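# Stow an unpowered spare robot arm in a case

## Task

Move the limp, unpowered spare arm (5.7 kg, joints swing freely) from its desk into the open case on the other desk. At the end it must rest motionless inside the case and sit low enough that the lid could close; the lid itself stays open. No part of the spare arm may drop freely more than a few centimetres, or the task fails. The case has to finish upright and still on its desk, or the task fails. Release the spare arm and back the robot away from it. The robot must not topple or finish leaning, or the task fails. The result only counts if the spare arm stays in place without the robot supporting it.

## Robot and tools

ROBOT. A two-wheeled differential base carries a column, a tilting head and two six-joint arms, each with a parallel two-finger gripper. Folded, it measures 0.73 m long, 0.62 m wide and 1.88 m tall, with its front 0.40 m ahead of the column. It cannot drive sideways.

FRAMES. The base frame sits on the floor midway between the drive wheels, under the column: x forward, y left, z up, in metres. left_hand and right_hand are reported in it; each is the point where that gripper's fingers meet (tips reach 8 mm further). The hand's z axis runs along the fingers (quat_wxyz maps (0,0,1) onto it) and its y axis along the opening. base_odometry uses the base frame as it was at scene start; heading runs -3.142 to 3.142, left positive. It counts wheel rotation only, so slipping shows up as travel.

execute_actions. Argument "actions" is a list holding one action or nothing (empty = just report). One action may contain:
- "base": exactly one relative command from the current spot. {"translate_m": d}: straight drive, metres, forward positive, -3 to 3. {"rotate_rad": d}: turn in place, radians, counter-clockwise (left) positive, -3.2 to 3.2.
- "joints": one object naming joints, each value an absolute target. head_tilt_rad -0.61 to 1.308 (positive tilts down). Per arm (left_ or right_ prefix): joint1_rad -2.879 to 2.879, joint2_rad 0 to 3.141, joint3_rad 0 to 3.019, joint4_rad -1.692 to 1.57, joint5_rad -1.57 to 1.57 (positive swings the hand to the robot's right), joint6_rad -2.094 to 2.094 (positive rolls clockwise seen from behind), gripper_m 0 to 0.093 metres of fingertip gap (0 closed).
- "speeds": caps for this action only: translate_m 0.05 to 0.8 m/s, rotate_rad 0.1 to 1 rad/s (max is default). Arms ignore it.
Base and joint motions begin together. A drive or turn needing over 8.667 s is refused; no action runs past 15 s. Unknown keys or out-of-range numbers get the whole call refused. "cameras" picks images: cam_head_left, cam_head_right, cam_left_wrist, cam_right_wrist, nav_camera, or "all" (default); [] gives none. Anything left out of an action may still be driving toward an older target.

ARM GEOMETRY. With left joint1 at -1.57 (right at 1.57) and joints 5, 6 at 0, an arm moves in a vertical plane 0.23 m beside the column. Let a = j2 - 0.35, b = 1.05 + j2 - j3, c = b - j4 (c = 1.57 means fingers straight down). Hand point: ahead = 0.12 + 0.39 sin a + 0.38 cos b + 0.25 cos c; up = 1.46 + 0.39 cos a - 0.38 sin b - 0.25 sin c. Example: j2, j3, j4 = 0.93, 0.78, 0.14 gives about 0.60 ahead, 1.21 up. Real hands sag lower and nearer the column by up to 5 cm, up to 12 cm loaded. Reach is about 1 m from the shoulder, lowest about 0.47 m high; the floor is out of reach. Fingers-down load guide per arm: 3.2 kg near 0.4 m ahead (0.65 to 1.2 m up); 2 kg to 0.6 m ahead; 1 kg to 0.8 m ahead (0.9 to 1.2 m up). A 5.7 kg object therefore needs both arms or support from a surface. One gripper holds roughly 2 to 6 kg. Fingers are 7 cm long; the gripper body is 10 by 7 cm. Command a gap smaller than the object to grip; "off_target" is then expected, and a reading staying 0.002 m or more above target means something is held. Tiny target changes (under ~0.03 rad, 0.08 for joints 2 and 3) may not move anything; approach contacts in ~0.05 rad steps counted from your previous target.

RESULTS. base_status and joint_status: "done", "off_target" (stopped short, may keep pushing), "contact_stop" (base only: a wheel stalled; back off 0.05 m before retrying or turning), "time_out", "not_followed" (safety check blocked the arm; see "joint command not followed" and its "cause:" line; reverse the offending joints by 0.05 rad or more, or move the other arm away). on_its_own lists what this call did not command; "held at" is a held target, not a position. motor_effort (wheels only, percent, peak in brackets) and an at-rest value outside its range hints at pushing or load. wheel_motors_off = 1 means the wheels are unpowered. If turned_by_wheels and turned_by_imu differ by over ~4% and at least 0.05 rad, the base hit something or slipped. base_tilt is in degrees (forward, right positive). Motor temperatures are listed per arm.

OTHER TOOLS. wait: "seconds" 0 to 10, no new command. zoom_image: "camera" and "region" [x0, y0, x1, y1] pixels, at most 504 by 504, of that camera's latest full image. read_manual: "section" "licences". finished_scene: "scene" = current scene number; irreversible, call only when the goal is met and stable.

CAMERAS. Head cameras look forward and down by about head_tilt_rad. Wrist cameras are fisheye, looking along the fingers, tipped 0.62 rad toward the hand's +x; closed fingertips sit mid-image. nav_camera is low on the base front, facing forward.

AVOID. Letting the spare arm or its dangling links drop; knocking the case over; arms striking or squeezing each other (can end the run); a tabletop between 0.30 and 1.20 m sliding over the base into the column; pushing with the base for about 3 s (wheels cut out for 2 s); long hard arm pushes or far-turned joint 5 (overheating: MOTOR HOT at 85 °C, OVER-TEMPERATURE FAULT at 100 °C drops the arm). To relieve a pushing arm, resend its measured joint positions as targets, noting a loaded arm sinks about 1 cm per kg each time.

Each tool is called as name(argument=value, ...) on one line, values as JSON.

## Session

execute_actions(actions=[{"joints":{"head_tilt_rad":0.6}}])

Scene clock: 0.73 s.
Motor temperatures (°C, as the motors report them): left_arm=[25 25 26 26 25 27] | right_arm=[25 24 27 26 27 24]
base_odometry: x=+0.000 y=+0.000 heading=+0.000 (m, m, rad; odometry frame)
turned_by_wheels: +0.000 (rad since the last result)
turned_by_imu: +0.000 (rad since the last result)
base_tilt: forward=+0.0 right=-0.2 (deg)
base_status: not commanded
joint_positions: head_tilt_rad=+0.618 left_joint1_rad=-1.600 left_joint2_rad=+0.917 left_joint3_rad=+0.384 left_joint4_rad=-0.987 left_joint5_rad=+0.019 left_joint6_rad=-0.063 left_gripper_m=+0.094 right_joint1_rad=+1.570 right_joint2_rad=+0.875 right_joint3_rad=+0.389 right_joint4_rad=-0.981 right_joint5_rad=+0.055 right_joint6_rad=-0.016 right_gripper_m=+0.095
joint_status: all done
wheel_motors_off: 0
motor_effort: left_wheel=-1(1) right_wheel=+2(3) (%)
left_hand: x=+0.1218 y=+0.2157 z=+1.2649 quat_wxyz=(+0.478, +0.019, -0.878, +0.001) (m; base frame)
right_hand: x=+0.1334 y=-0.2351 z=+1.2628 quat_wxyz=(+0.455, +0.019, -0.890, +0.021) (m; base frame)
pictures: cam_head_left, cam_head_right, cam_left_wrist, cam_right_wrist, nav_camera
camera_calibration (this result's frames):
cam_head_left: T_world_to_cam=[[0.0637729, -0.997861, 0.014358, 0.000889904], [-0.486349, -0.0436391, -0.872674, 1.36017], [0.871434, 0.0486699, -0.488091, 0.626456], [0, 0, 0, 1]] pos_world=[0.115543, 0.0297548, 1.49274]
cam_head_right: T_world_to_cam=[[0.0713363, -0.99737, 0.0127864, -0.0581482], [-0.505571, -0.0472051, -0.861492, 1.34306], [0.859831, 0.0549913, -0.507609, 0.660218], [0, 0, 0, 1]] pos_world=[0.115484, -0.0309024, 1.49291]
Images, in order (width x height): cam_head_left 504x504, cam_head_right 504x504, cam_left_wrist 616x616, cam_right_wrist 616x616, nav_camera 504x504.

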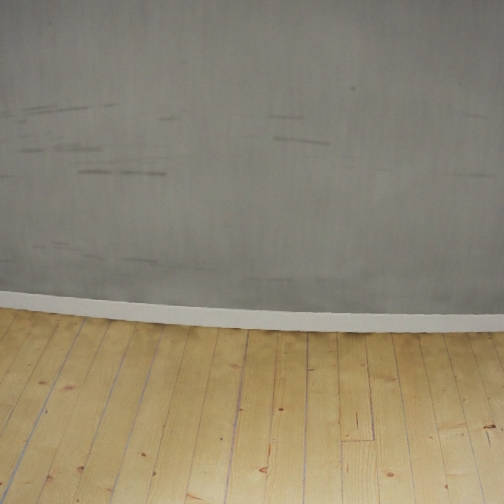

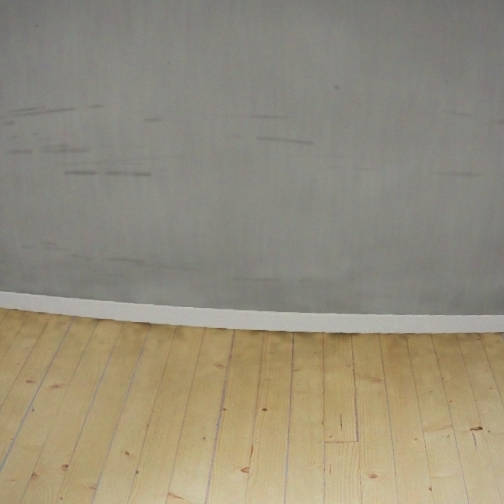

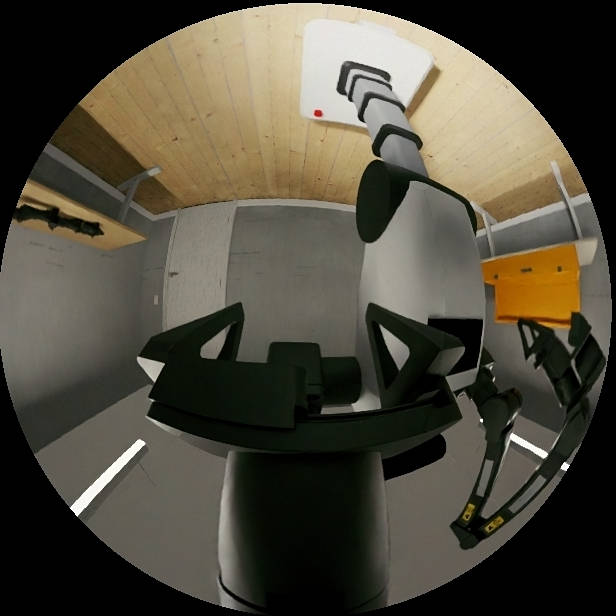

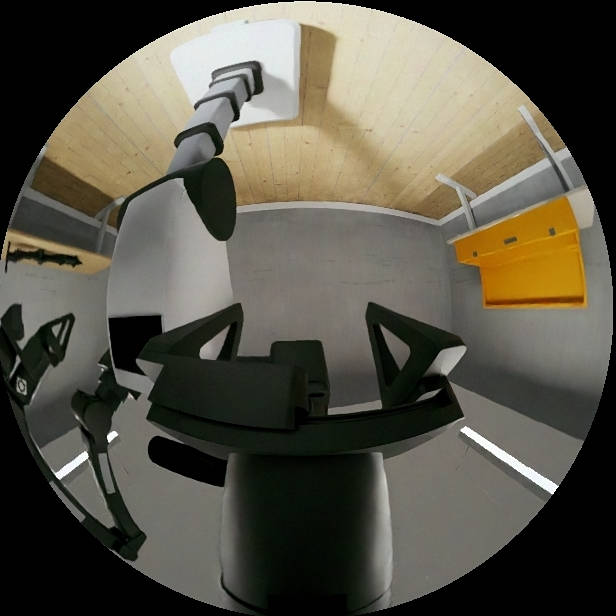

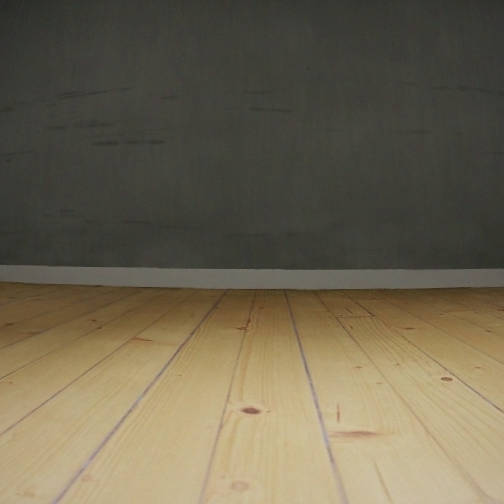

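execute_actions(actions=[{"base":{"rotate_rad":1.57}}], cameras=["cam_head_left","nav_camera"])

execute_actions(actions=[{"base":{"rotate_rad":3.14}}], cameras=["cam_head_left","nav_camera"])

Scene clock: 5.37 s.
Motor temperatures (°C, as the motors report them): left_arm=[25 25 26 26 25 27] | right_arm=[25 24 27 26 27 24]
base_odometry: x=+0.000 y=+0.000 heading=+1.569 (m, m, rad; odometry frame)
turned_by_wheels: +1.569 (rad since the last result)
turned_by_imu: +1.547 (rad since the last result)
base_tilt: forward=+0.0 right=-0.3 (deg)
base_status: done
joint_positions: head_tilt_rad=+0.618 left_joint1_rad=-1.600 left_joint2_rad=+0.917 left_joint3_rad=+0.384 left_joint4_rad=-0.987 left_joint5_rad=+0.019 left_joint6_rad=-0.063 left_gripper_m=+0.094 right_joint1_rad=+1.570 right_joint2_rad=+0.875 right_joint3_rad=+0.389 right_joint4_rad=-0.981 right_joint5_rad=+0.055 right_joint6_rad=-0.016 right_gripper_m=+0.095
joint_status: not commanded
wheel_motors_off: 0
motor_effort: left_wheel=-3(34) right_wheel=+4(41) (%)
left_hand: x=+0.1218 y=+0.2157 z=+1.2649 quat_wxyz=(+0.478, +0.019, -0.878, +0.001) (m; base frame)
right_hand: x=+0.1334 y=-0.2351 z=+1.2628 quat_wxyz=(+0.455, +0.019, -0.890, +0.021) (m; base frame)
pictures: cam_head_left, nav_camera
camera_calibration (this result's frames):
cam_head_left: T_world_to_cam=[[0.0637706, -0.997861, 0.014368, 0.000874708], [-0.486213, -0.0436391, -0.87275, 1.36028], [0.87151, 0.0486699, -0.487956, 0.626243], [0, 0, 0, 1]] pos_world=[0.115551, 0.0297548, 1.49275]
Images, in order (width x height): cam_head_left 504x504, nav_camera 504x504.

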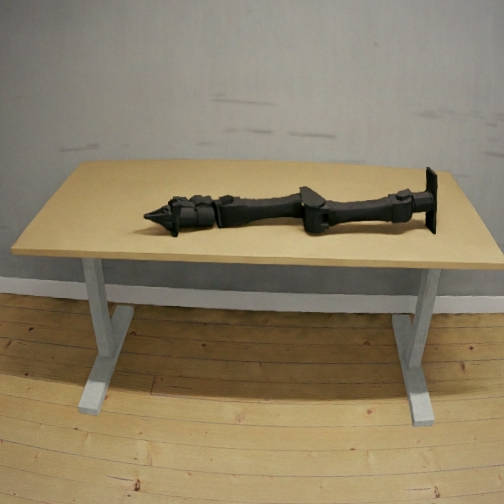

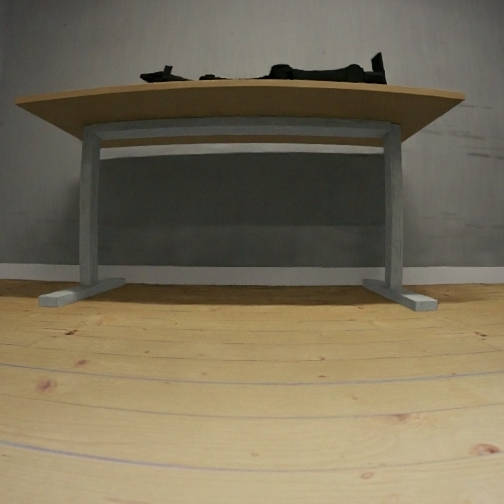

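Scene clock: 10.03 s.
Motor temperatures (°C, as the motors report them): left_arm=[25 25 26 26 25 27] | right_arm=[25 24 27 26 27 24]
base_odometry: x=+0.000 y=+0.000 heading=-1.575 (m, m, rad; odometry frame)
turned_by_wheels: +3.139 (rad since the last result)
turned_by_imu: +3.103 (rad since the last result)
base_tilt: forward=-0.2 right=-0.2 (deg)
base_status: done
joint_positions: head_tilt_rad=+0.618 left_joint1_rad=-1.600 left_joint2_rad=+0.917 left_joint3_rad=+0.384 left_joint4_rad=-0.987 left_joint5_rad=+0.019 left_joint6_rad=-0.063 left_gripper_m=+0.094 right_joint1_rad=+1.570 right_joint2_rad=+0.875 right_joint3_rad=+0.389 right_joint4_rad=-0.981 right_joint5_rad=+0.055 right_joint6_rad=-0.016 right_gripper_m=+0.095
joint_status: not commanded
wheel_motors_off: 0
motor_effort: left_wheel=-4(23) right_wheel=+4(24) (%)
left_hand: x=+0.1218 y=+0.2157 z=+1.2649 quat_wxyz=(+0.478, +0.019, -0.878, +0.001) (m; base frame)
right_hand: x=+0.1334 y=-0.2351 z=+1.2628 quat_wxyz=(+0.455, +0.019, -0.890, +0.021) (m; base frame)
pictures: cam_head_left, nav_camera
camera_calibration (this result's frames):
cam_head_left: T_world_to_cam=[[0.0637702, -0.997861, 0.0143697, 0.000872061], [-0.486189, -0.0436391, -0.872763, 1.3603], [0.871524, 0.0486699, -0.487932, 0.626206], [0, 0, 0, 1]] pos_world=[0.115552, 0.0297548, 1.49275]
Images, in order (width x height): cam_head_left 504x504, nav_camera 504x504.

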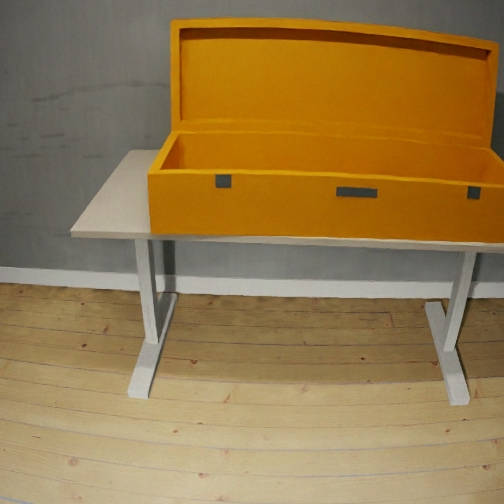

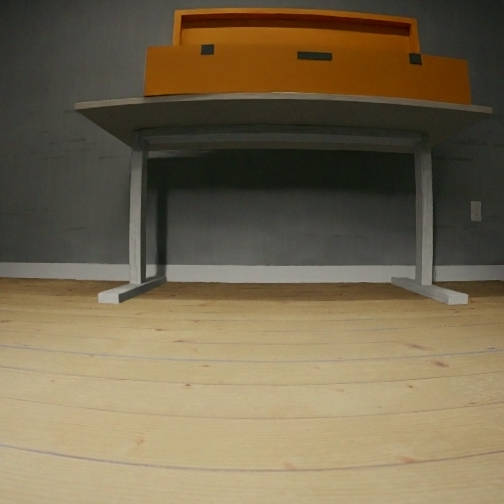

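execute_actions(actions=[{"base":{"rotate_rad":1.59},"joints":{"left_joint1_rad":-1.57,"left_joint2_rad":1.53,"left_joint3_rad":0.86,"left_joint4_rad":0.15,"left_joint5_rad":0,"left_joint6_rad":1.57,"right_joint1_rad":1.57,"right_joint2_rad":1.53,"right_joint3_rad":0.86,"right_joint4_rad":0.15,"right_joint5_rad":0,"right_joint6_rad":-1.57,"head_tilt_rad":0.9}}], cameras=[])

execute_actions(actions=[{"base":{"translate_m":0.15}}], cameras=[])

execute_actions(actions=[{"base":{"rotate_rad":1.59}}], cameras=[])

execute_actions(actions=[{"base":{"translate_m":0.9}}])

Scene clock: 20.83 s.
Motor temperatures (°C, as the motors report them): left_arm=[25 26 26 26 25 27] | right_arm=[25 24 27 26 27 24]
base_odometry: x=+0.000 y=+0.000 heading=+0.014 (m, m, rad; odometry frame)
turned_by_wheels: +1.589 (rad since the last result)
turned_by_imu: +1.570 (rad since the last result)
base_tilt: forward=+0.0 right=-0.3 (deg)
base_status: done
joint_positions: head_tilt_rad=+0.901 left_joint1_rad=-1.570 left_joint2_rad=+1.523 left_joint3_rad=+0.865 left_joint4_rad=+0.139 left_joint5_rad=+0.003 left_joint6_rad=+1.557 left_gripper_m=+0.094 right_joint1_rad=+1.569 right_joint2_rad=+1.527 right_joint3_rad=+0.865 right_joint4_rad=+0.144 right_joint5_rad=+0.002 right_joint6_rad=-1.559 right_gripper_m=+0.095
joint_status: all done
wheel_motors_off: 0
motor_effort: left_wheel=-3(24) right_wheel=+4(25) (%)
left_hand: x=+0.4292 y=+0.2248 z=+0.9795 quat_wxyz=(-0.002, -0.702, -0.712, -0.001) (m; base frame)
right_hand: x=+0.4286 y=-0.2266 z=+0.9784 quat_wxyz=(-0.001, +0.703, -0.712, +0.003) (m; base frame)
pictures: none
No camera images: the call's "cameras" was empty. Leave "cameras" out to get every camera's image.

Scene clock: 22.50 s.
Motor temperatures (°C, as the motors report them): left_arm=[25 26 26 26 25 27] | right_arm=[25 24 27 26 27 24]
base_odometry: x=+0.150 y=+0.002 heading=+0.015 (m, m, rad; odometry frame)
turned_by_wheels: +0.001 (rad since the last result)
turned_by_imu: +0.001 (rad since the last result)
base_tilt: forward=+0.0 right=-0.3 (deg)
base_status: done
joint_positions: head_tilt_rad=+0.902 left_joint1_rad=-1.570 left_joint2_rad=+1.523 left_joint3_rad=+0.863 left_joint4_rad=+0.139 left_joint5_rad=+0.003 left_joint6_rad=+1.558 left_gripper_m=+0.094 right_joint1_rad=+1.569 right_joint2_rad=+1.527 right_joint3_rad=+0.864 right_joint4_rad=+0.145 right_joint5_rad=+0.002 right_joint6_rad=-1.559 right_gripper_m=+0.095
joint_status: not commanded
wheel_motors_off: 0
motor_effort: left_wheel=+1(39) right_wheel=-1(51) (%)
left_hand: x=+0.4278 y=+0.2248 z=+0.9796 quat_wxyz=(-0.002, -0.702, -0.712, +0.000) (m; base frame)
right_hand: x=+0.4282 y=-0.2266 z=+0.9784 quat_wxyz=(-0.001, +0.703, -0.711, +0.003) (m; base frame)
pictures: none
No camera images: the call's "cameras" was empty. Leave "cameras" out to get every camera's image.

Scene clock: 25.60 s.
Motor temperatures (°C, as the motors report them): left_arm=[25 26 26 26 25 27] | right_arm=[25 24 27 26 27 24]
base_odometry: x=+0.150 y=+0.002 heading=+1.604 (m, m, rad; odometry frame)
turned_by_wheels: +1.589 (rad since the last result)
turned_by_imu: +1.568 (rad since the last result)
base_tilt: forward=+0.0 right=-0.2 (deg)
base_status: done
joint_positions: head_tilt_rad=+0.902 left_joint1_rad=-1.570 left_joint2_rad=+1.523 left_joint3_rad=+0.863 left_joint4_rad=+0.139 left_joint5_rad=+0.002 left_joint6_rad=+1.558 left_gripper_m=+0.094 right_joint1_rad=+1.569 right_joint2_rad=+1.527 right_joint3_rad=+0.864 right_joint4_rad=+0.145 right_joint5_rad=+0.002 right_joint6_rad=-1.559 right_gripper_m=+0.095
joint_status: not commanded
wheel_motors_off: 0
motor_effort: left_wheel=-3(41) right_wheel=+4(38) (%)
left_hand: x=+0.4278 y=+0.2248 z=+0.9796 quat_wxyz=(-0.001, -0.702, -0.712, +0.000) (m; base frame)
right_hand: x=+0.4282 y=-0.2269 z=+0.9784 quat_wxyz=(-0.001, +0.703, -0.711, +0.003) (m; base frame)
pictures: none
No camera images: the call's "cameras" was empty. Leave "cameras" out to get every camera's image.

Scene clock: 28.53 s.
Motor temperatures (°C, as the motors report them): left_arm=[25 26 26 26 25 27] | right_arm=[25 25 27 26 27 24]
base_odometry: x=+0.120 y=+0.902 heading=+1.604 (m, m, rad; odometry frame)
turned_by_wheels: +0.000 (rad since the last result)
turned_by_imu: +0.001 (rad since the last result)
base_tilt: forward=+0.0 right=-0.3 (deg)
base_status: done
joint_positions: head_tilt_rad=+0.902 left_joint1_rad=-1.570 left_joint2_rad=+1.523 left_joint3_rad=+0.863 left_joint4_rad=+0.139 left_joint5_rad=+0.002 left_joint6_rad=+1.558 left_gripper_m=+0.094 right_joint1_rad=+1.569 right_joint2_rad=+1.527 right_joint3_rad=+0.864 right_joint4_rad=+0.145 right_joint5_rad=+0.002 right_joint6_rad=-1.559 right_gripper_m=+0.095
joint_status: not commanded
wheel_motors_off: 0
motor_effort: left_wheel=+0(38) right_wheel=+0(51) (%)
left_hand: x=+0.4280 y=+0.2248 z=+0.9796 quat_wxyz=(-0.002, -0.702, -0.712, -0.001) (m; base frame)
right_hand: x=+0.4282 y=-0.2269 z=+0.9784 quat_wxyz=(-0.001, +0.703, -0.711, +0.003) (m; base frame)
pictures: cam_head_left, cam_head_right, cam_left_wrist, cam_right_wrist, nav_camera
camera_calibration (this result's frames):
cam_head_left: T_world_to_cam=[[0.0652402, -0.997861, -0.00410455, 0.0292489], [-0.711586, -0.0436391, -0.701242, 1.10742], [0.699563, 0.0486699, -0.712911, 0.981272], [0, 0, 0, 1]] pos_world=[0.099657, 0.0297548, 1.47625]
cam_head_right: T_world_to_cam=[[0.0720593, -0.99737, -0.00773444, -0.0265823], [-0.726901, -0.0472051, -0.685118, 1.08251], [0.682951, 0.0549913, -0.728391, 1.00907], [0, 0, 0, 1]] pos_world=[0.0996476, -0.0309024, 1.47643]
cam_left_wrist: T_world_to_cam=[[-0.999878, -0.0150558, -0.00420564, 0.431907], [-0.0147003, 0.814106, 0.580531, -0.738615], [-0.00531653, 0.580522, -0.814227, 0.792946], [0, 0, 0, 1]] pos_world=[0.425212, 0.147491, 1.07624]
cam_right_wrist: T_world_to_cam=[[0.999831, -0.013933, 0.0120177, -0.442604], [-0.0183545, -0.80108, 0.598275, -0.757426], [0.00129138, -0.598395, -0.8012, 0.768981], [0, 0, 0, 1]] pos_world=[0.427634, -0.152772, 1.07458]
Images, in order (width x height): cam_head_left 504x504, cam_head_right 504x504, cam_left_wrist 616x616, cam_right_wrist 616x616, nav_camera 504x504.

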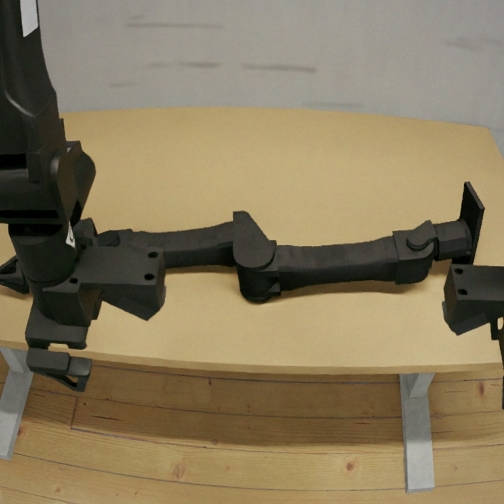

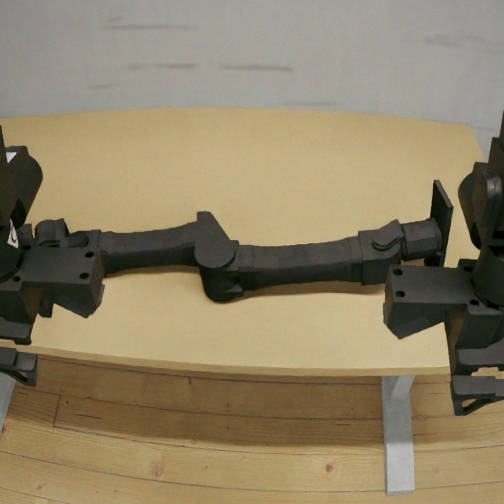

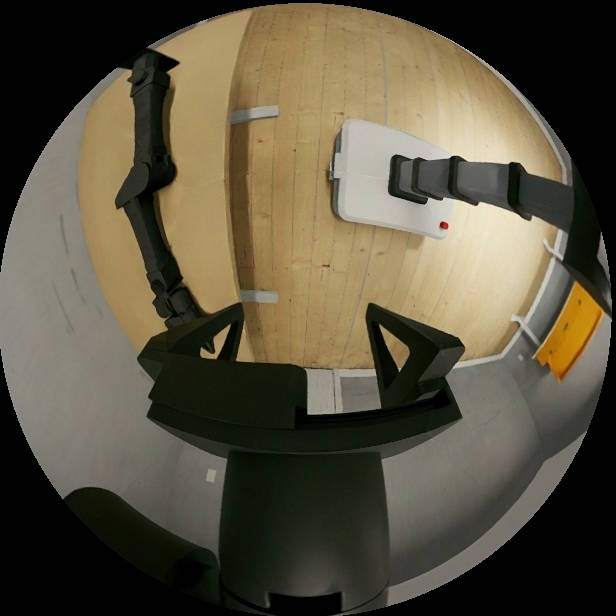

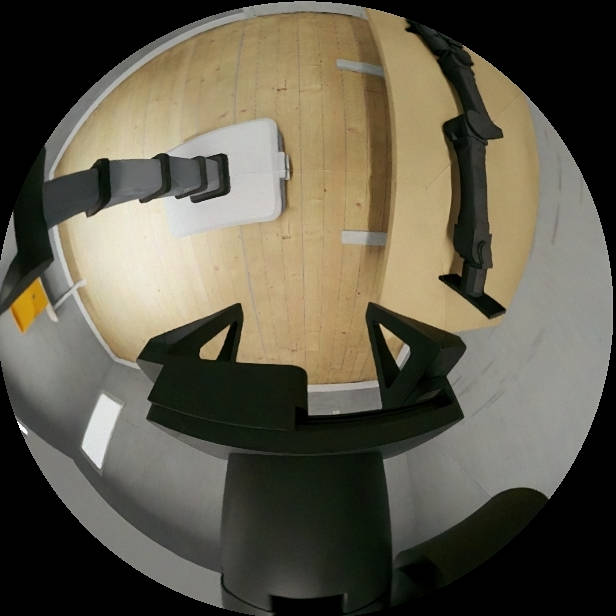

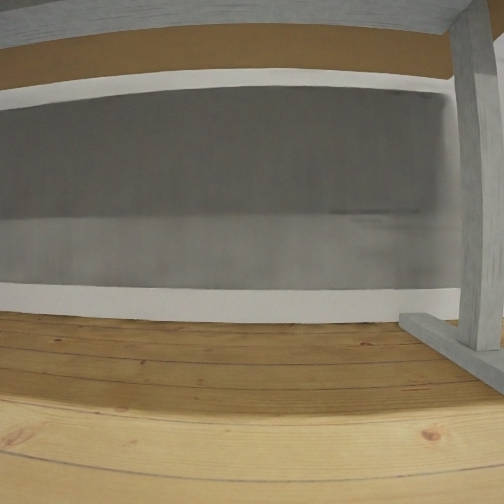

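execute_actions(actions=[{"base":{"translate_m":0.35},"joints":{"right_joint1_rad":1.68}}], cameras=[])

execute_actions(actions=[{"joints":{"left_joint2_rad":1.75,"left_joint3_rad":1.08,"right_joint2_rad":1.75,"right_joint3_rad":1.08,"head_tilt_rad":1.2}}])

Scene clock: 33.50 s.
Motor temperatures (°C, as the motors report them): left_arm=[25 26 26 26 25 27] | right_arm=[25 25 27 26 27 24]
base_odometry: x=+0.108 y=+1.252 heading=+1.604 (m, m, rad; odometry frame)
turned_by_wheels: +0.000 (rad since the last result)
turned_by_imu: -0.001 (rad since the last result)
base_tilt: forward=+0.0 right=-0.2 (deg)
base_status: done
joint_positions: head_tilt_rad=+0.902 left_joint1_rad=-1.570 left_joint2_rad=+1.523 left_joint3_rad=+0.863 left_joint4_rad=+0.139 left_joint5_rad=+0.002 left_joint6_rad=+1.558 left_gripper_m=+0.094 right_joint1_rad=+1.686 right_joint2_rad=+1.527 right_joint3_rad=+0.865 right_joint4_rad=+0.145 right_joint5_rad=-0.001 right_joint6_rad=-1.559 right_gripper_m=+0.095
joint_status: all done
wheel_motors_off: 0
motor_effort: left_wheel=+0(34) right_wheel=+0(34) (%)
left_hand: x=+0.4280 y=+0.2248 z=+0.9796 quat_wxyz=(-0.002, -0.702, -0.712, -0.001) (m; base frame)
right_hand: x=+0.4265 y=-0.1580 z=+0.9817 quat_wxyz=(-0.037, +0.722, -0.690, -0.033) (m; base frame)
pictures: none
No camera images: the call's "cameras" was empty. Leave "cameras" out to get every camera's image.

Scene clock: 34.53 s.
Motor temperatures (°C, as the motors report them): left_arm=[25 26 26 26 25 27] | right_arm=[25 25 27 26 27 24]
base_odometry: x=+0.108 y=+1.252 heading=+1.604 (m, m, rad; odometry frame)
turned_by_wheels: +0.000 (rad since the last result)
turned_by_imu: +0.000 (rad since the last result)
base_tilt: forward=+0.0 right=-0.2 (deg)
base_status: not commanded
joint_positions: head_tilt_rad=+1.198 left_joint1_rad=-1.570 left_joint2_rad=+1.745 left_joint3_rad=+1.078 left_joint4_rad=+0.140 left_joint5_rad=+0.002 left_joint6_rad=+1.558 left_gripper_m=+0.094 right_joint1_rad=+1.686 right_joint2_rad=+1.743 right_joint3_rad=+1.078 right_joint4_rad=+0.146 right_joint5_rad=-0.001 right_joint6_rad=-1.559 right_gripper_m=+0.095
joint_status: all done
wheel_motors_off: 0
motor_effort: left_wheel=+0(2) right_wheel=+0(1) (%)
left_hand: x=+0.4475 y=+0.2249 z=+0.8981 quat_wxyz=(+0.001, -0.702, -0.712, +0.002) (m; base frame)
right_hand: x=+0.4479 y=-0.1488 z=+0.9025 quat_wxyz=(-0.037, +0.722, -0.690, -0.034) (m; base frame)
pictures: cam_head_left, cam_head_right, cam_left_wrist, cam_right_wrist, nav_camera
camera_calibration (this result's frames):
cam_head_left: T_world_to_cam=[[0.0612117, -0.997861, -0.0229402, 0.0584573], [-0.885068, -0.0436391, -0.463412, 0.749839], [0.46142, 0.0486699, -0.885846, 1.2595], [0, 0, 0, 1]] pos_world=[0.0789223, 0.0297548, 1.46455]
cam_head_right: T_world_to_cam=[[0.0666769, -0.99737, -0.0283999, 0.00551165], [-0.895018, -0.0472051, -0.443524, 0.718857], [0.441017, 0.0549913, -0.895812, 1.27899], [0, 0, 0, 1]] pos_world=[0.078966, -0.0309024, 1.46472]
cam_left_wrist: T_world_to_cam=[[-0.999884, -0.0150625, 0.00227875, 0.445194], [-0.0109407, 0.814108, 0.580611, -0.692864], [-0.0106006, 0.580519, -0.814178, 0.728976], [0, 0, 0, 1]] pos_world=[0.445289, 0.147587, 0.994786]
cam_right_wrist: T_world_to_cam=[[0.99899, 0.0433144, 0.0119483, -0.451326], [0.0310796, -0.858164, 0.512433, -0.602322], [0.0324494, -0.511544, -0.858644, 0.805657], [0, 0, 0, 1]] pos_world=[0.443447, -0.0852133, 1.00582]
Images, in order (width x height): cam_head_left 504x504, cam_head_right 504x504, cam_left_wrist 616x616, cam_right_wrist 616x616, nav_camera 504x504.

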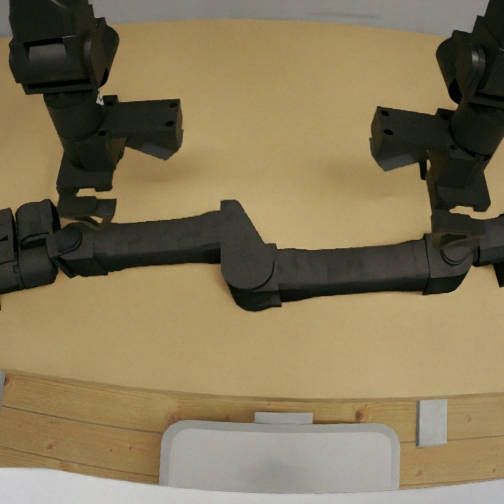

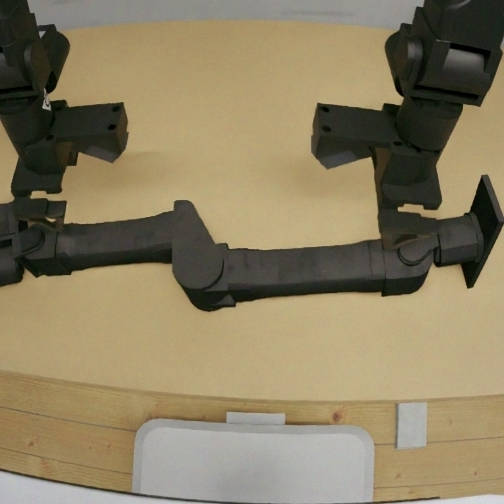

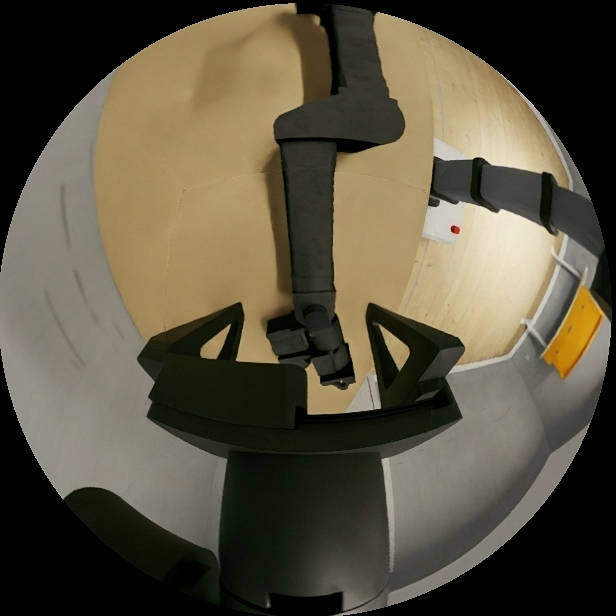

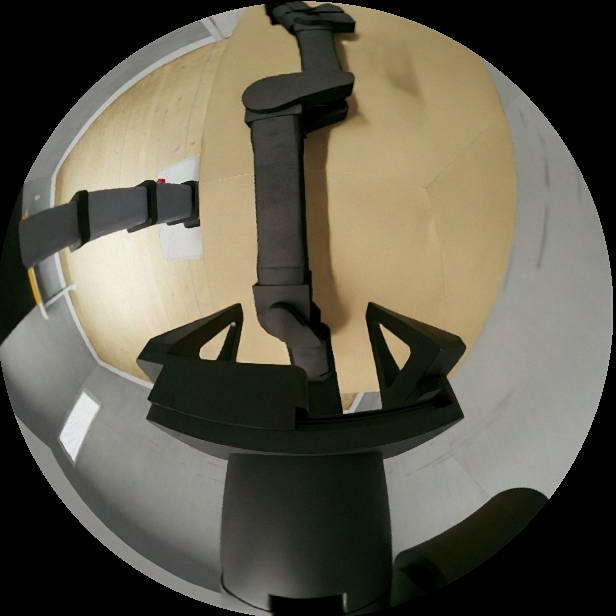

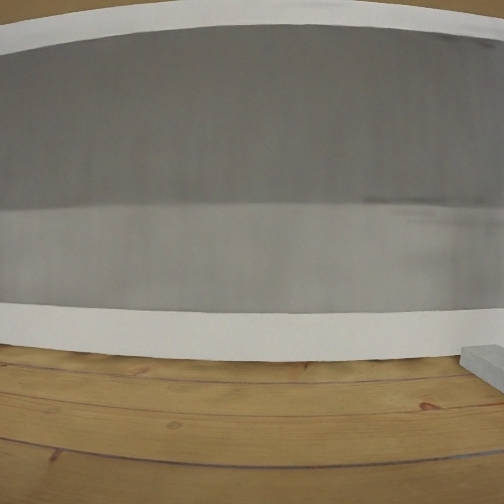

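execute_actions(actions=[{"joints":{"left_joint2_rad":1.93,"left_joint3_rad":1.22,"left_joint4_rad":0.2,"right_joint1_rad":1.78,"right_joint5_rad":0.2,"right_joint2_rad":1.93,"right_joint3_rad":1.22,"right_joint4_rad":0.2}}], cameras=["cam_head_left","cam_left_wrist","cam_right_wrist"])

Scene clock: 39.27 s.
Motor temperatures (°C, as the motors report them): left_arm=[25 26 26 26 25 27] | right_arm=[25 25 27 26 27 24]
base_odometry: x=+0.108 y=+1.252 heading=+1.604 (m, m, rad; odometry frame)
turned_by_wheels: +0.000 (rad since the last result)
turned_by_imu: -0.001 (rad since the last result)
base_tilt: forward=+0.0 right=-0.2 (deg)
base_status: not commanded
joint_positions: head_tilt_rad=+1.198 left_joint1_rad=-1.570 left_joint2_rad=+1.926 left_joint3_rad=+1.217 left_joint4_rad=+0.192 left_joint5_rad=+0.002 left_joint6_rad=+1.558 left_gripper_m=+0.094 right_joint1_rad=+1.786 right_joint2_rad=+1.924 right_joint3_rad=+1.217 right_joint4_rad=+0.197 right_joint5_rad=+0.198 right_joint6_rad=-1.560 right_gripper_m=+0.095
joint_status: all done
wheel_motors_off: 0
motor_effort: left_wheel=-1(2) right_wheel=+1(2) (%)
left_hand: x=+0.4398 y=+0.2250 z=+0.8313 quat_wxyz=(-0.003, -0.702, -0.712, -0.002) (m; base frame)
right_hand: x=+0.4377 y=-0.1053 z=+0.8434 quat_wxyz=(-0.005, +0.739, -0.673, +0.012) (m; base frame)
pictures: cam_head_left, cam_left_wrist, cam_right_wrist
camera_calibration (this result's frames):
cam_head_left: T_world_to_cam=[[0.0612109, -0.997861, -0.0229424, 0.0584606], [-0.885084, -0.0436391, -0.463381, 0.749792], [0.461389, 0.0486699, -0.885862, 1.25952], [0, 0, 0, 1]] pos_world=[0.0789196, 0.0297548, 1.46455]
cam_left_wrist: T_world_to_cam=[[-0.99986, -0.0146704, -0.00802047, 0.446178], [-0.0166013, 0.814109, 0.580475, -0.651631], [-0.00198626, 0.580527, -0.814239, 0.670756], [0, 0, 0, 1]] pos_world=[0.43663, 0.147652, 0.927989]
cam_right_wrist: T_world_to_cam=[[0.995359, 0.0914861, 0.0298414, -0.45078], [0.0548553, -0.794214, 0.605157, -0.616276], [0.0790639, -0.600712, -0.795546, 0.694505], [0, 0, 0, 1]] pos_world=[0.427584, -0.0310173, 0.938907]
Images, in order (width x height): cam_head_left 504x504, cam_left_wrist 616x616, cam_right_wrist 616x616.

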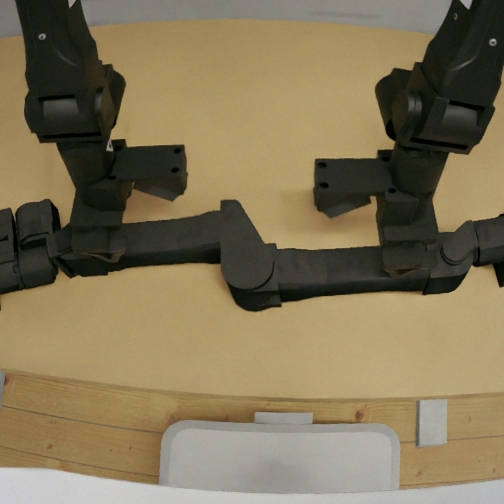

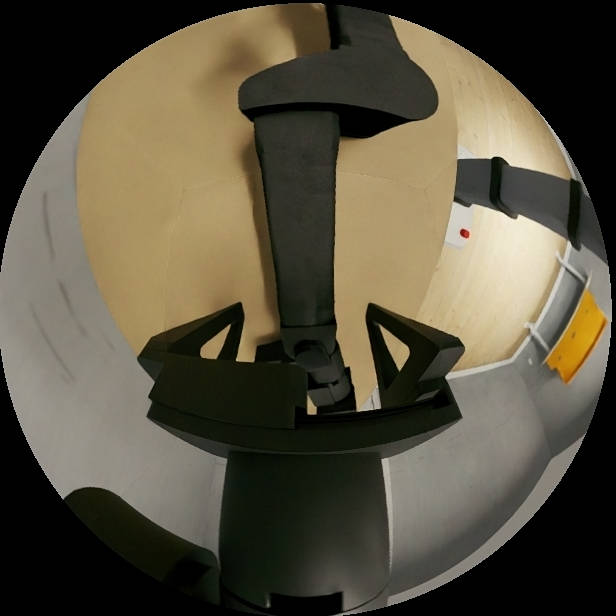

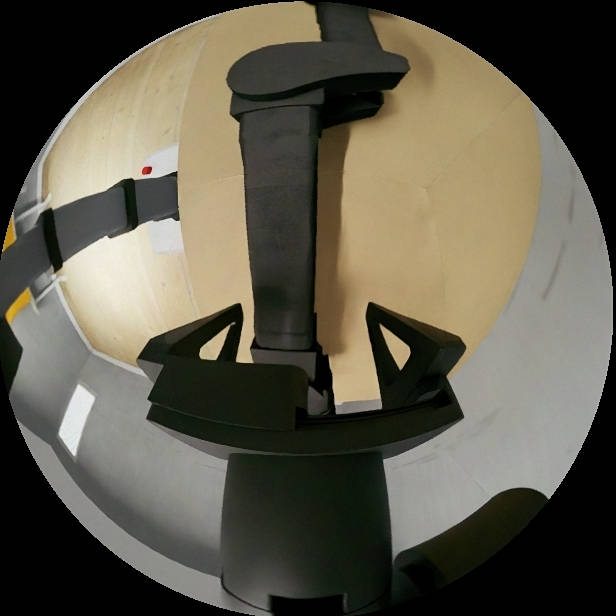

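execute_actions(actions=[{"joints":{"left_joint2_rad":2.08,"left_joint3_rad":1.36,"left_joint4_rad":0.2,"right_joint2_rad":2.06,"right_joint3_rad":1.29,"right_joint4_rad":0.25}}], cameras=["cam_head_left","cam_left_wrist","cam_right_wrist"])

Scene clock: 41.20 s.
Motor temperatures (°C, as the motors report them): left_arm=[25 26 26 26 25 27] | right_arm=[25 25 27 26 27 24]
base_odometry: x=+0.108 y=+1.252 heading=+1.604 (m, m, rad; odometry frame)
turned_by_wheels: +0.000 (rad since the last result)
turned_by_imu: +0.000 (rad since the last result)
base_tilt: forward=+0.0 right=-0.2 (deg)
base_status: not commanded
joint_positions: head_tilt_rad=+1.198 left_joint1_rad=-1.570 left_joint2_rad=+1.992 left_joint3_rad=+1.331 left_joint4_rad=+0.185 left_joint5_rad=+0.000 left_joint6_rad=+1.559 left_gripper_m=+0.094 right_joint1_rad=+1.795 right_joint2_rad=+1.983 right_joint3_rad=+1.276 right_joint4_rad=+0.231 right_joint5_rad=+0.201 right_joint6_rad=-1.561 right_gripper_m=+0.095
joint_status: all done
wheel_motors_off: 0
motor_effort: left_wheel=-1(3) right_wheel=+2(2) (%)
left_hand: x=+0.4668 y=+0.2254 z=+0.8035 quat_wxyz=(-0.017, -0.702, -0.711, -0.017) (m; base frame)
right_hand: x=+0.4438 y=-0.0940 z=+0.8224 quat_wxyz=(-0.019, +0.739, -0.673, +0.022) (m; base frame)
pictures: cam_head_left, cam_left_wrist, cam_right_wrist
camera_calibration (this result's frames):
cam_head_left: T_world_to_cam=[[0.0612059, -0.997861, -0.0229558, 0.0584815], [-0.885185, -0.0436391, -0.463188, 0.749499], [0.461195, 0.0486699, -0.885963, 1.25969], [0, 0, 0, 1]] pos_world=[0.0789031, 0.0297548, 1.46454]
cam_left_wrist: T_world_to_cam=[[-0.998705, -0.0142436, -0.0488418, 0.505061], [-0.0400039, 0.812992, 0.580899, -0.624468], [0.0314339, 0.582101, -0.812509, 0.630546], [0, 0, 0, 1]] pos_world=[0.459606, 0.14784, 0.899745]
cam_right_wrist: T_world_to_cam=[[0.993846, 0.0909924, 0.0631715, -0.484041], [0.0350449, -0.799278, 0.599938, -0.582285], [0.105081, -0.594033, -0.797548, 0.674774], [0, 0, 0, 1]] pos_world=[0.430562, -0.020526, 0.918077]
Images, in order (width x height): cam_head_left 504x504, cam_left_wrist 616x616, cam_right_wrist 616x616.

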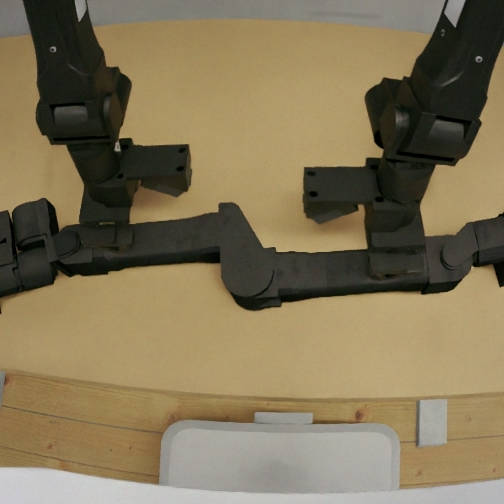

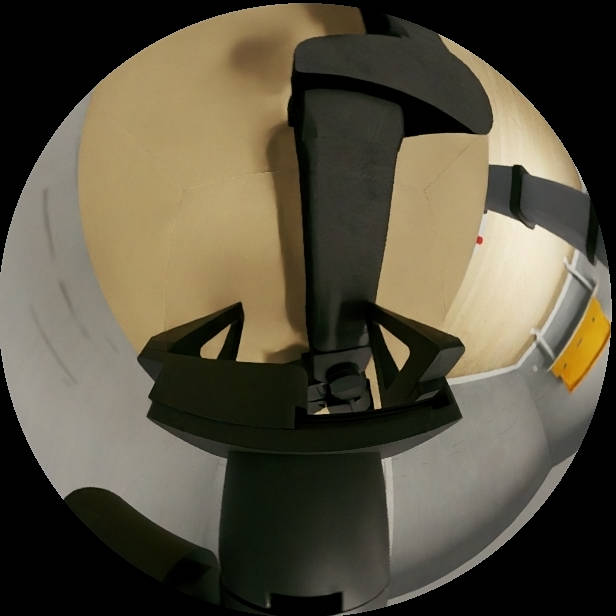

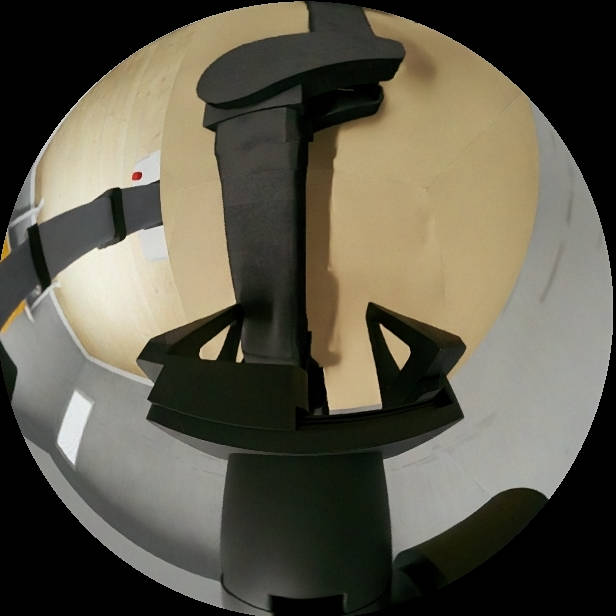

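execute_actions(actions=[{"base":{"translate_m":-0.028},"speeds":{"translate_m":0.05}}], cameras=[])

execute_actions(actions=[{"joints":{"left_joint2_rad":2.17,"left_joint3_rad":1.40,"left_joint4_rad":0.22,"right_joint2_rad":2.17,"right_joint3_rad":1.40,"right_joint4_rad":0.22}}], cameras=["cam_head_left","cam_left_wrist","cam_right_wrist"])

Scene clock: 44.20 s.
Motor temperatures (°C, as the motors report them): left_arm=[25 26 26 26 25 27] | right_arm=[25 25 27 26 27 24]
base_odometry: x=+0.109 y=+1.224 heading=+1.604 (m, m, rad; odometry frame)
turned_by_wheels: +0.000 (rad since the last result)
turned_by_imu: -0.001 (rad since the last result)
base_tilt: forward=+0.0 right=-0.3 (deg)
base_status: done
joint_positions: head_tilt_rad=+1.199 left_joint1_rad=-1.570 left_joint2_rad=+2.059 left_joint3_rad=+1.364 left_joint4_rad=+0.197 left_joint5_rad=+0.000 left_joint6_rad=+1.559 left_gripper_m=+0.094 right_joint1_rad=+1.788 right_joint2_rad=+2.043 right_joint3_rad=+1.300 right_joint4_rad=+0.252 right_joint5_rad=+0.201 right_joint6_rad=-1.562 right_gripper_m=+0.095
joint_status: not commanded
wheel_motors_off: 0
motor_effort: left_wheel=+0(30) right_wheel=+0(30) (%)
left_hand: x=+0.4461 y=+0.2251 z=+0.7797 quat_wxyz=(-0.009, -0.703, -0.711, -0.009) (m; base frame)
right_hand: x=+0.4253 y=-0.0975 z=+0.8014 quat_wxyz=(-0.011, +0.739, -0.673, +0.019) (m; base frame)
pictures: none
No camera images: the call's "cameras" was empty. Leave "cameras" out to get every camera's image.

Scene clock: 44.87 s.
Motor temperatures (°C, as the motors report them): left_arm=[25 26 26 26 25 27] | right_arm=[25 25 27 26 27 24]
base_odometry: x=+0.109 y=+1.224 heading=+1.604 (m, m, rad; odometry frame)
turned_by_wheels: +0.000 (rad since the last result)
turned_by_imu: +0.000 (rad since the last result)
base_tilt: forward=+0.0 right=-0.2 (deg)
base_status: not commanded
joint_positions: head_tilt_rad=+1.199 left_joint1_rad=-1.570 left_joint2_rad=+2.116 left_joint3_rad=+1.414 left_joint4_rad=+0.226 left_joint5_rad=+0.000 left_joint6_rad=+1.559 left_gripper_m=+0.094 right_joint1_rad=+1.788 right_joint2_rad=+2.139 right_joint3_rad=+1.412 right_joint4_rad=+0.233 right_joint5_rad=+0.201 right_joint6_rad=-1.563 right_gripper_m=+0.095
joint_status: all done
wheel_motors_off: 0
motor_effort: left_wheel=-1(1) right_wheel=-2(2) (%)
left_hand: x=+0.4448 y=+0.2251 z=+0.7586 quat_wxyz=(-0.017, -0.703, -0.711, -0.017) (m; base frame)
right_hand: x=+0.4238 y=-0.0906 z=+0.7644 quat_wxyz=(-0.010, +0.740, -0.673, +0.018) (m; base frame)
pictures: cam_head_left, cam_left_wrist, cam_right_wrist
camera_calibration (this result's frames):
cam_head_left: T_world_to_cam=[[0.0611847, -0.997861, -0.0230121, 0.0585693], [-0.885611, -0.0436391, -0.462373, 0.748265], [0.460379, 0.0486699, -0.886387, 1.26038], [0, 0, 0, 1]] pos_world=[0.0788337, 0.0297548, 1.46451]
cam_left_wrist: T_world_to_cam=[[-0.998718, -0.0133064, -0.0488375, 0.480747], [-0.039229, 0.813201, 0.58066, -0.599248], [0.0319882, 0.581831, -0.81268, 0.594842], [0, 0, 0, 1]] pos_world=[0.437594, 0.147608, 0.854854]
cam_right_wrist: T_world_to_cam=[[0.994618, 0.0929652, 0.0457446, -0.447568], [0.0464084, -0.794472, 0.605526, -0.552763], [0.0926356, -0.600144, -0.79451, 0.635112], [0, 0, 0, 1]] pos_world=[0.411978, -0.0163875, 0.859788]
Images, in order (width x height): cam_head_left 504x504, cam_left_wrist 616x616, cam_right_wrist 616x616.

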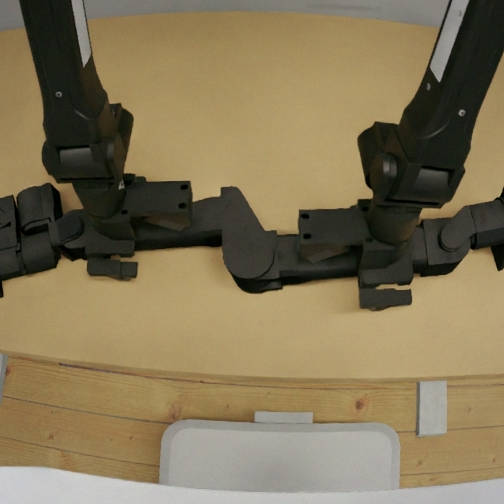

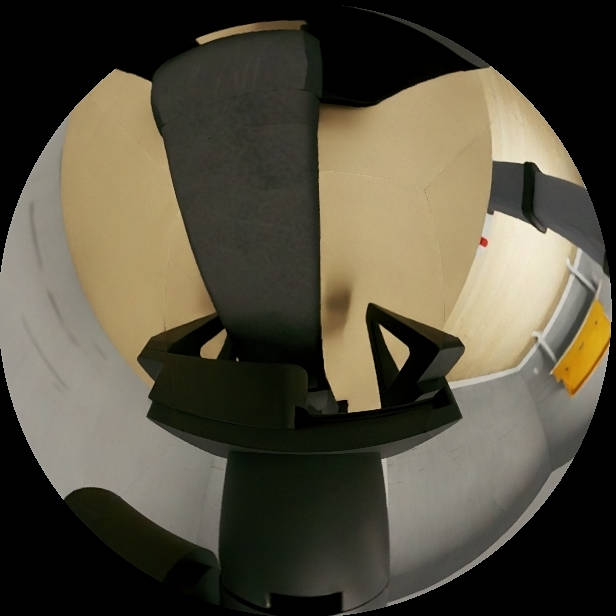

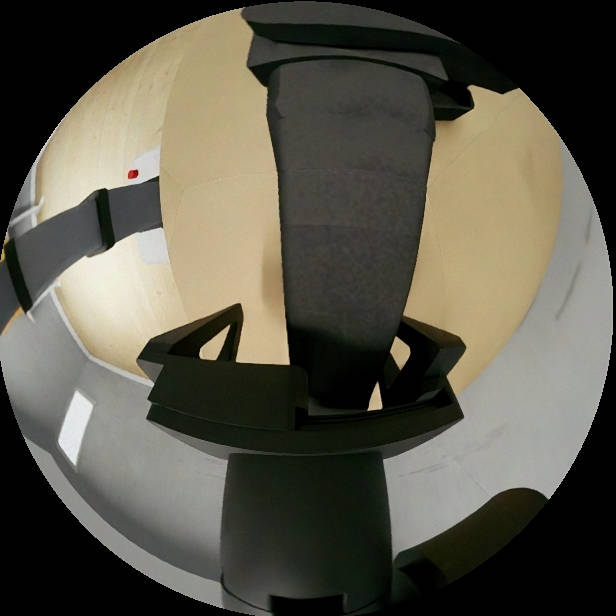

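Both straddle. Close.

execute_actions(actions=[{"joints":{"left_gripper_m":0.0,"right_gripper_m":0.0}}], cameras=[])

execute_actions(actions=[{"joints":{"left_joint2_rad":1.8,"left_joint3_rad":1.1,"left_joint4_rad":0.2,"right_joint2_rad":1.8,"right_joint3_rad":1.1,"right_joint4_rad":0.2}}], cameras=["cam_head_left"])

Scene clock: 46.60 s.
Motor temperatures (°C, as the motors report them): left_arm=[25 26 26 26 25 27] | right_arm=[25 25 27 26 27 24]
base_odometry: x=+0.109 y=+1.224 heading=+1.604 (m, m, rad; odometry frame)
turned_by_wheels: +0.000 (rad since the last result)
turned_by_imu: +0.000 (rad since the last result)
base_tilt: forward=+0.0 right=-0.1 (deg)
base_status: not commanded
joint_positions: head_tilt_rad=+1.199 left_joint1_rad=-1.570 left_joint2_rad=+2.116 left_joint3_rad=+1.427 left_joint4_rad=+0.237 left_joint5_rad=+0.002 left_joint6_rad=+1.552 left_gripper_m=+0.056 right_joint1_rad=+1.787 right_joint2_rad=+2.136 right_joint3_rad=+1.429 right_joint4_rad=+0.235 right_joint5_rad=+0.201 right_joint6_rad=-1.570 right_gripper_m=+0.054
joint_status: left_gripper_m off_target (ended at +0.056, target +0.000); right_gripper_m off_target (ended at +0.054, target +0.000)
wheel_motors_off: 0
motor_effort: left_wheel=-2(3) right_wheel=-2(2) (%)
left_hand: x=+0.4560 y=+0.2248 z=+0.7582 quat_wxyz=(-0.026, -0.700, -0.713, -0.025) (m; base frame)
right_hand: x=+0.4366 y=-0.0896 z=+0.7643 quat_wxyz=(-0.018, +0.740, -0.672, +0.025) (m; base frame)
pictures: none
No camera images: the call's "cameras" was empty. Leave "cameras" out to get every camera's image.

Scene clock: 48.10 s.
Motor temperatures (°C, as the motors report them): left_arm=[25 27 27 26 25 27] | right_arm=[25 25 27 26 27 24]
base_odometry: x=+0.109 y=+1.224 heading=+1.604 (m, m, rad; odometry frame)
turned_by_wheels: +0.000 (rad since the last result)
turned_by_imu: +0.000 (rad since the last result)
base_tilt: forward=+0.0 right=-0.4 (deg)
base_status: not commanded
joint_positions: head_tilt_rad=+1.199 left_joint1_rad=-1.593 left_joint2_rad=+1.894 left_joint3_rad=+1.143 left_joint4_rad=+0.204 left_joint5_rad=+0.009 left_joint6_rad=+1.522 left_gripper_m=+0.056 right_joint1_rad=+1.784 right_joint2_rad=+1.904 right_joint3_rad=+1.138 right_joint4_rad=+0.200 right_joint5_rad=+0.190 right_joint6_rad=-1.565 right_gripper_m=+0.054
joint_status: all done
wheel_motors_off: 0
motor_effort: left_wheel=+0(4) right_wheel=+0(4) (%)
left_hand: x=+0.4166 y=+0.2074 z=+0.8472 quat_wxyz=(-0.001, -0.694, -0.720, +0.018) (m; base frame)
right_hand: x=+0.4022 y=-0.1114 z=+0.8551 quat_wxyz=(+0.014, +0.744, -0.668, -0.008) (m; base frame)
pictures: cam_head_left
camera_calibration (this result's frames):
cam_head_left: T_world_to_cam=[[0.0611847, -0.997861, -0.0230121, 0.0585693], [-0.885611, -0.0436391, -0.462373, 0.748265], [0.460379, 0.0486699, -0.886387, 1.26038], [0, 0, 0, 1]] pos_world=[0.0788336, 0.0297548, 1.46451]
Images, in order (width x height): cam_head_left 504x504.

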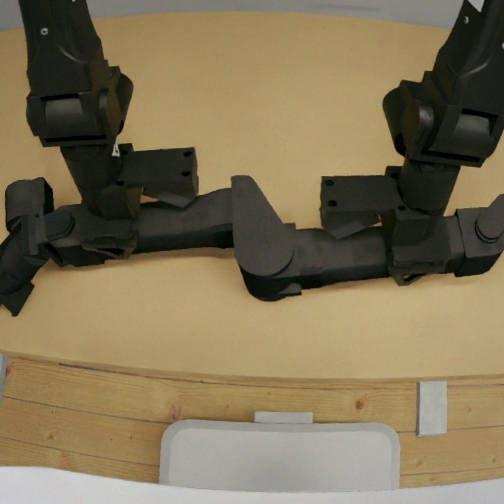

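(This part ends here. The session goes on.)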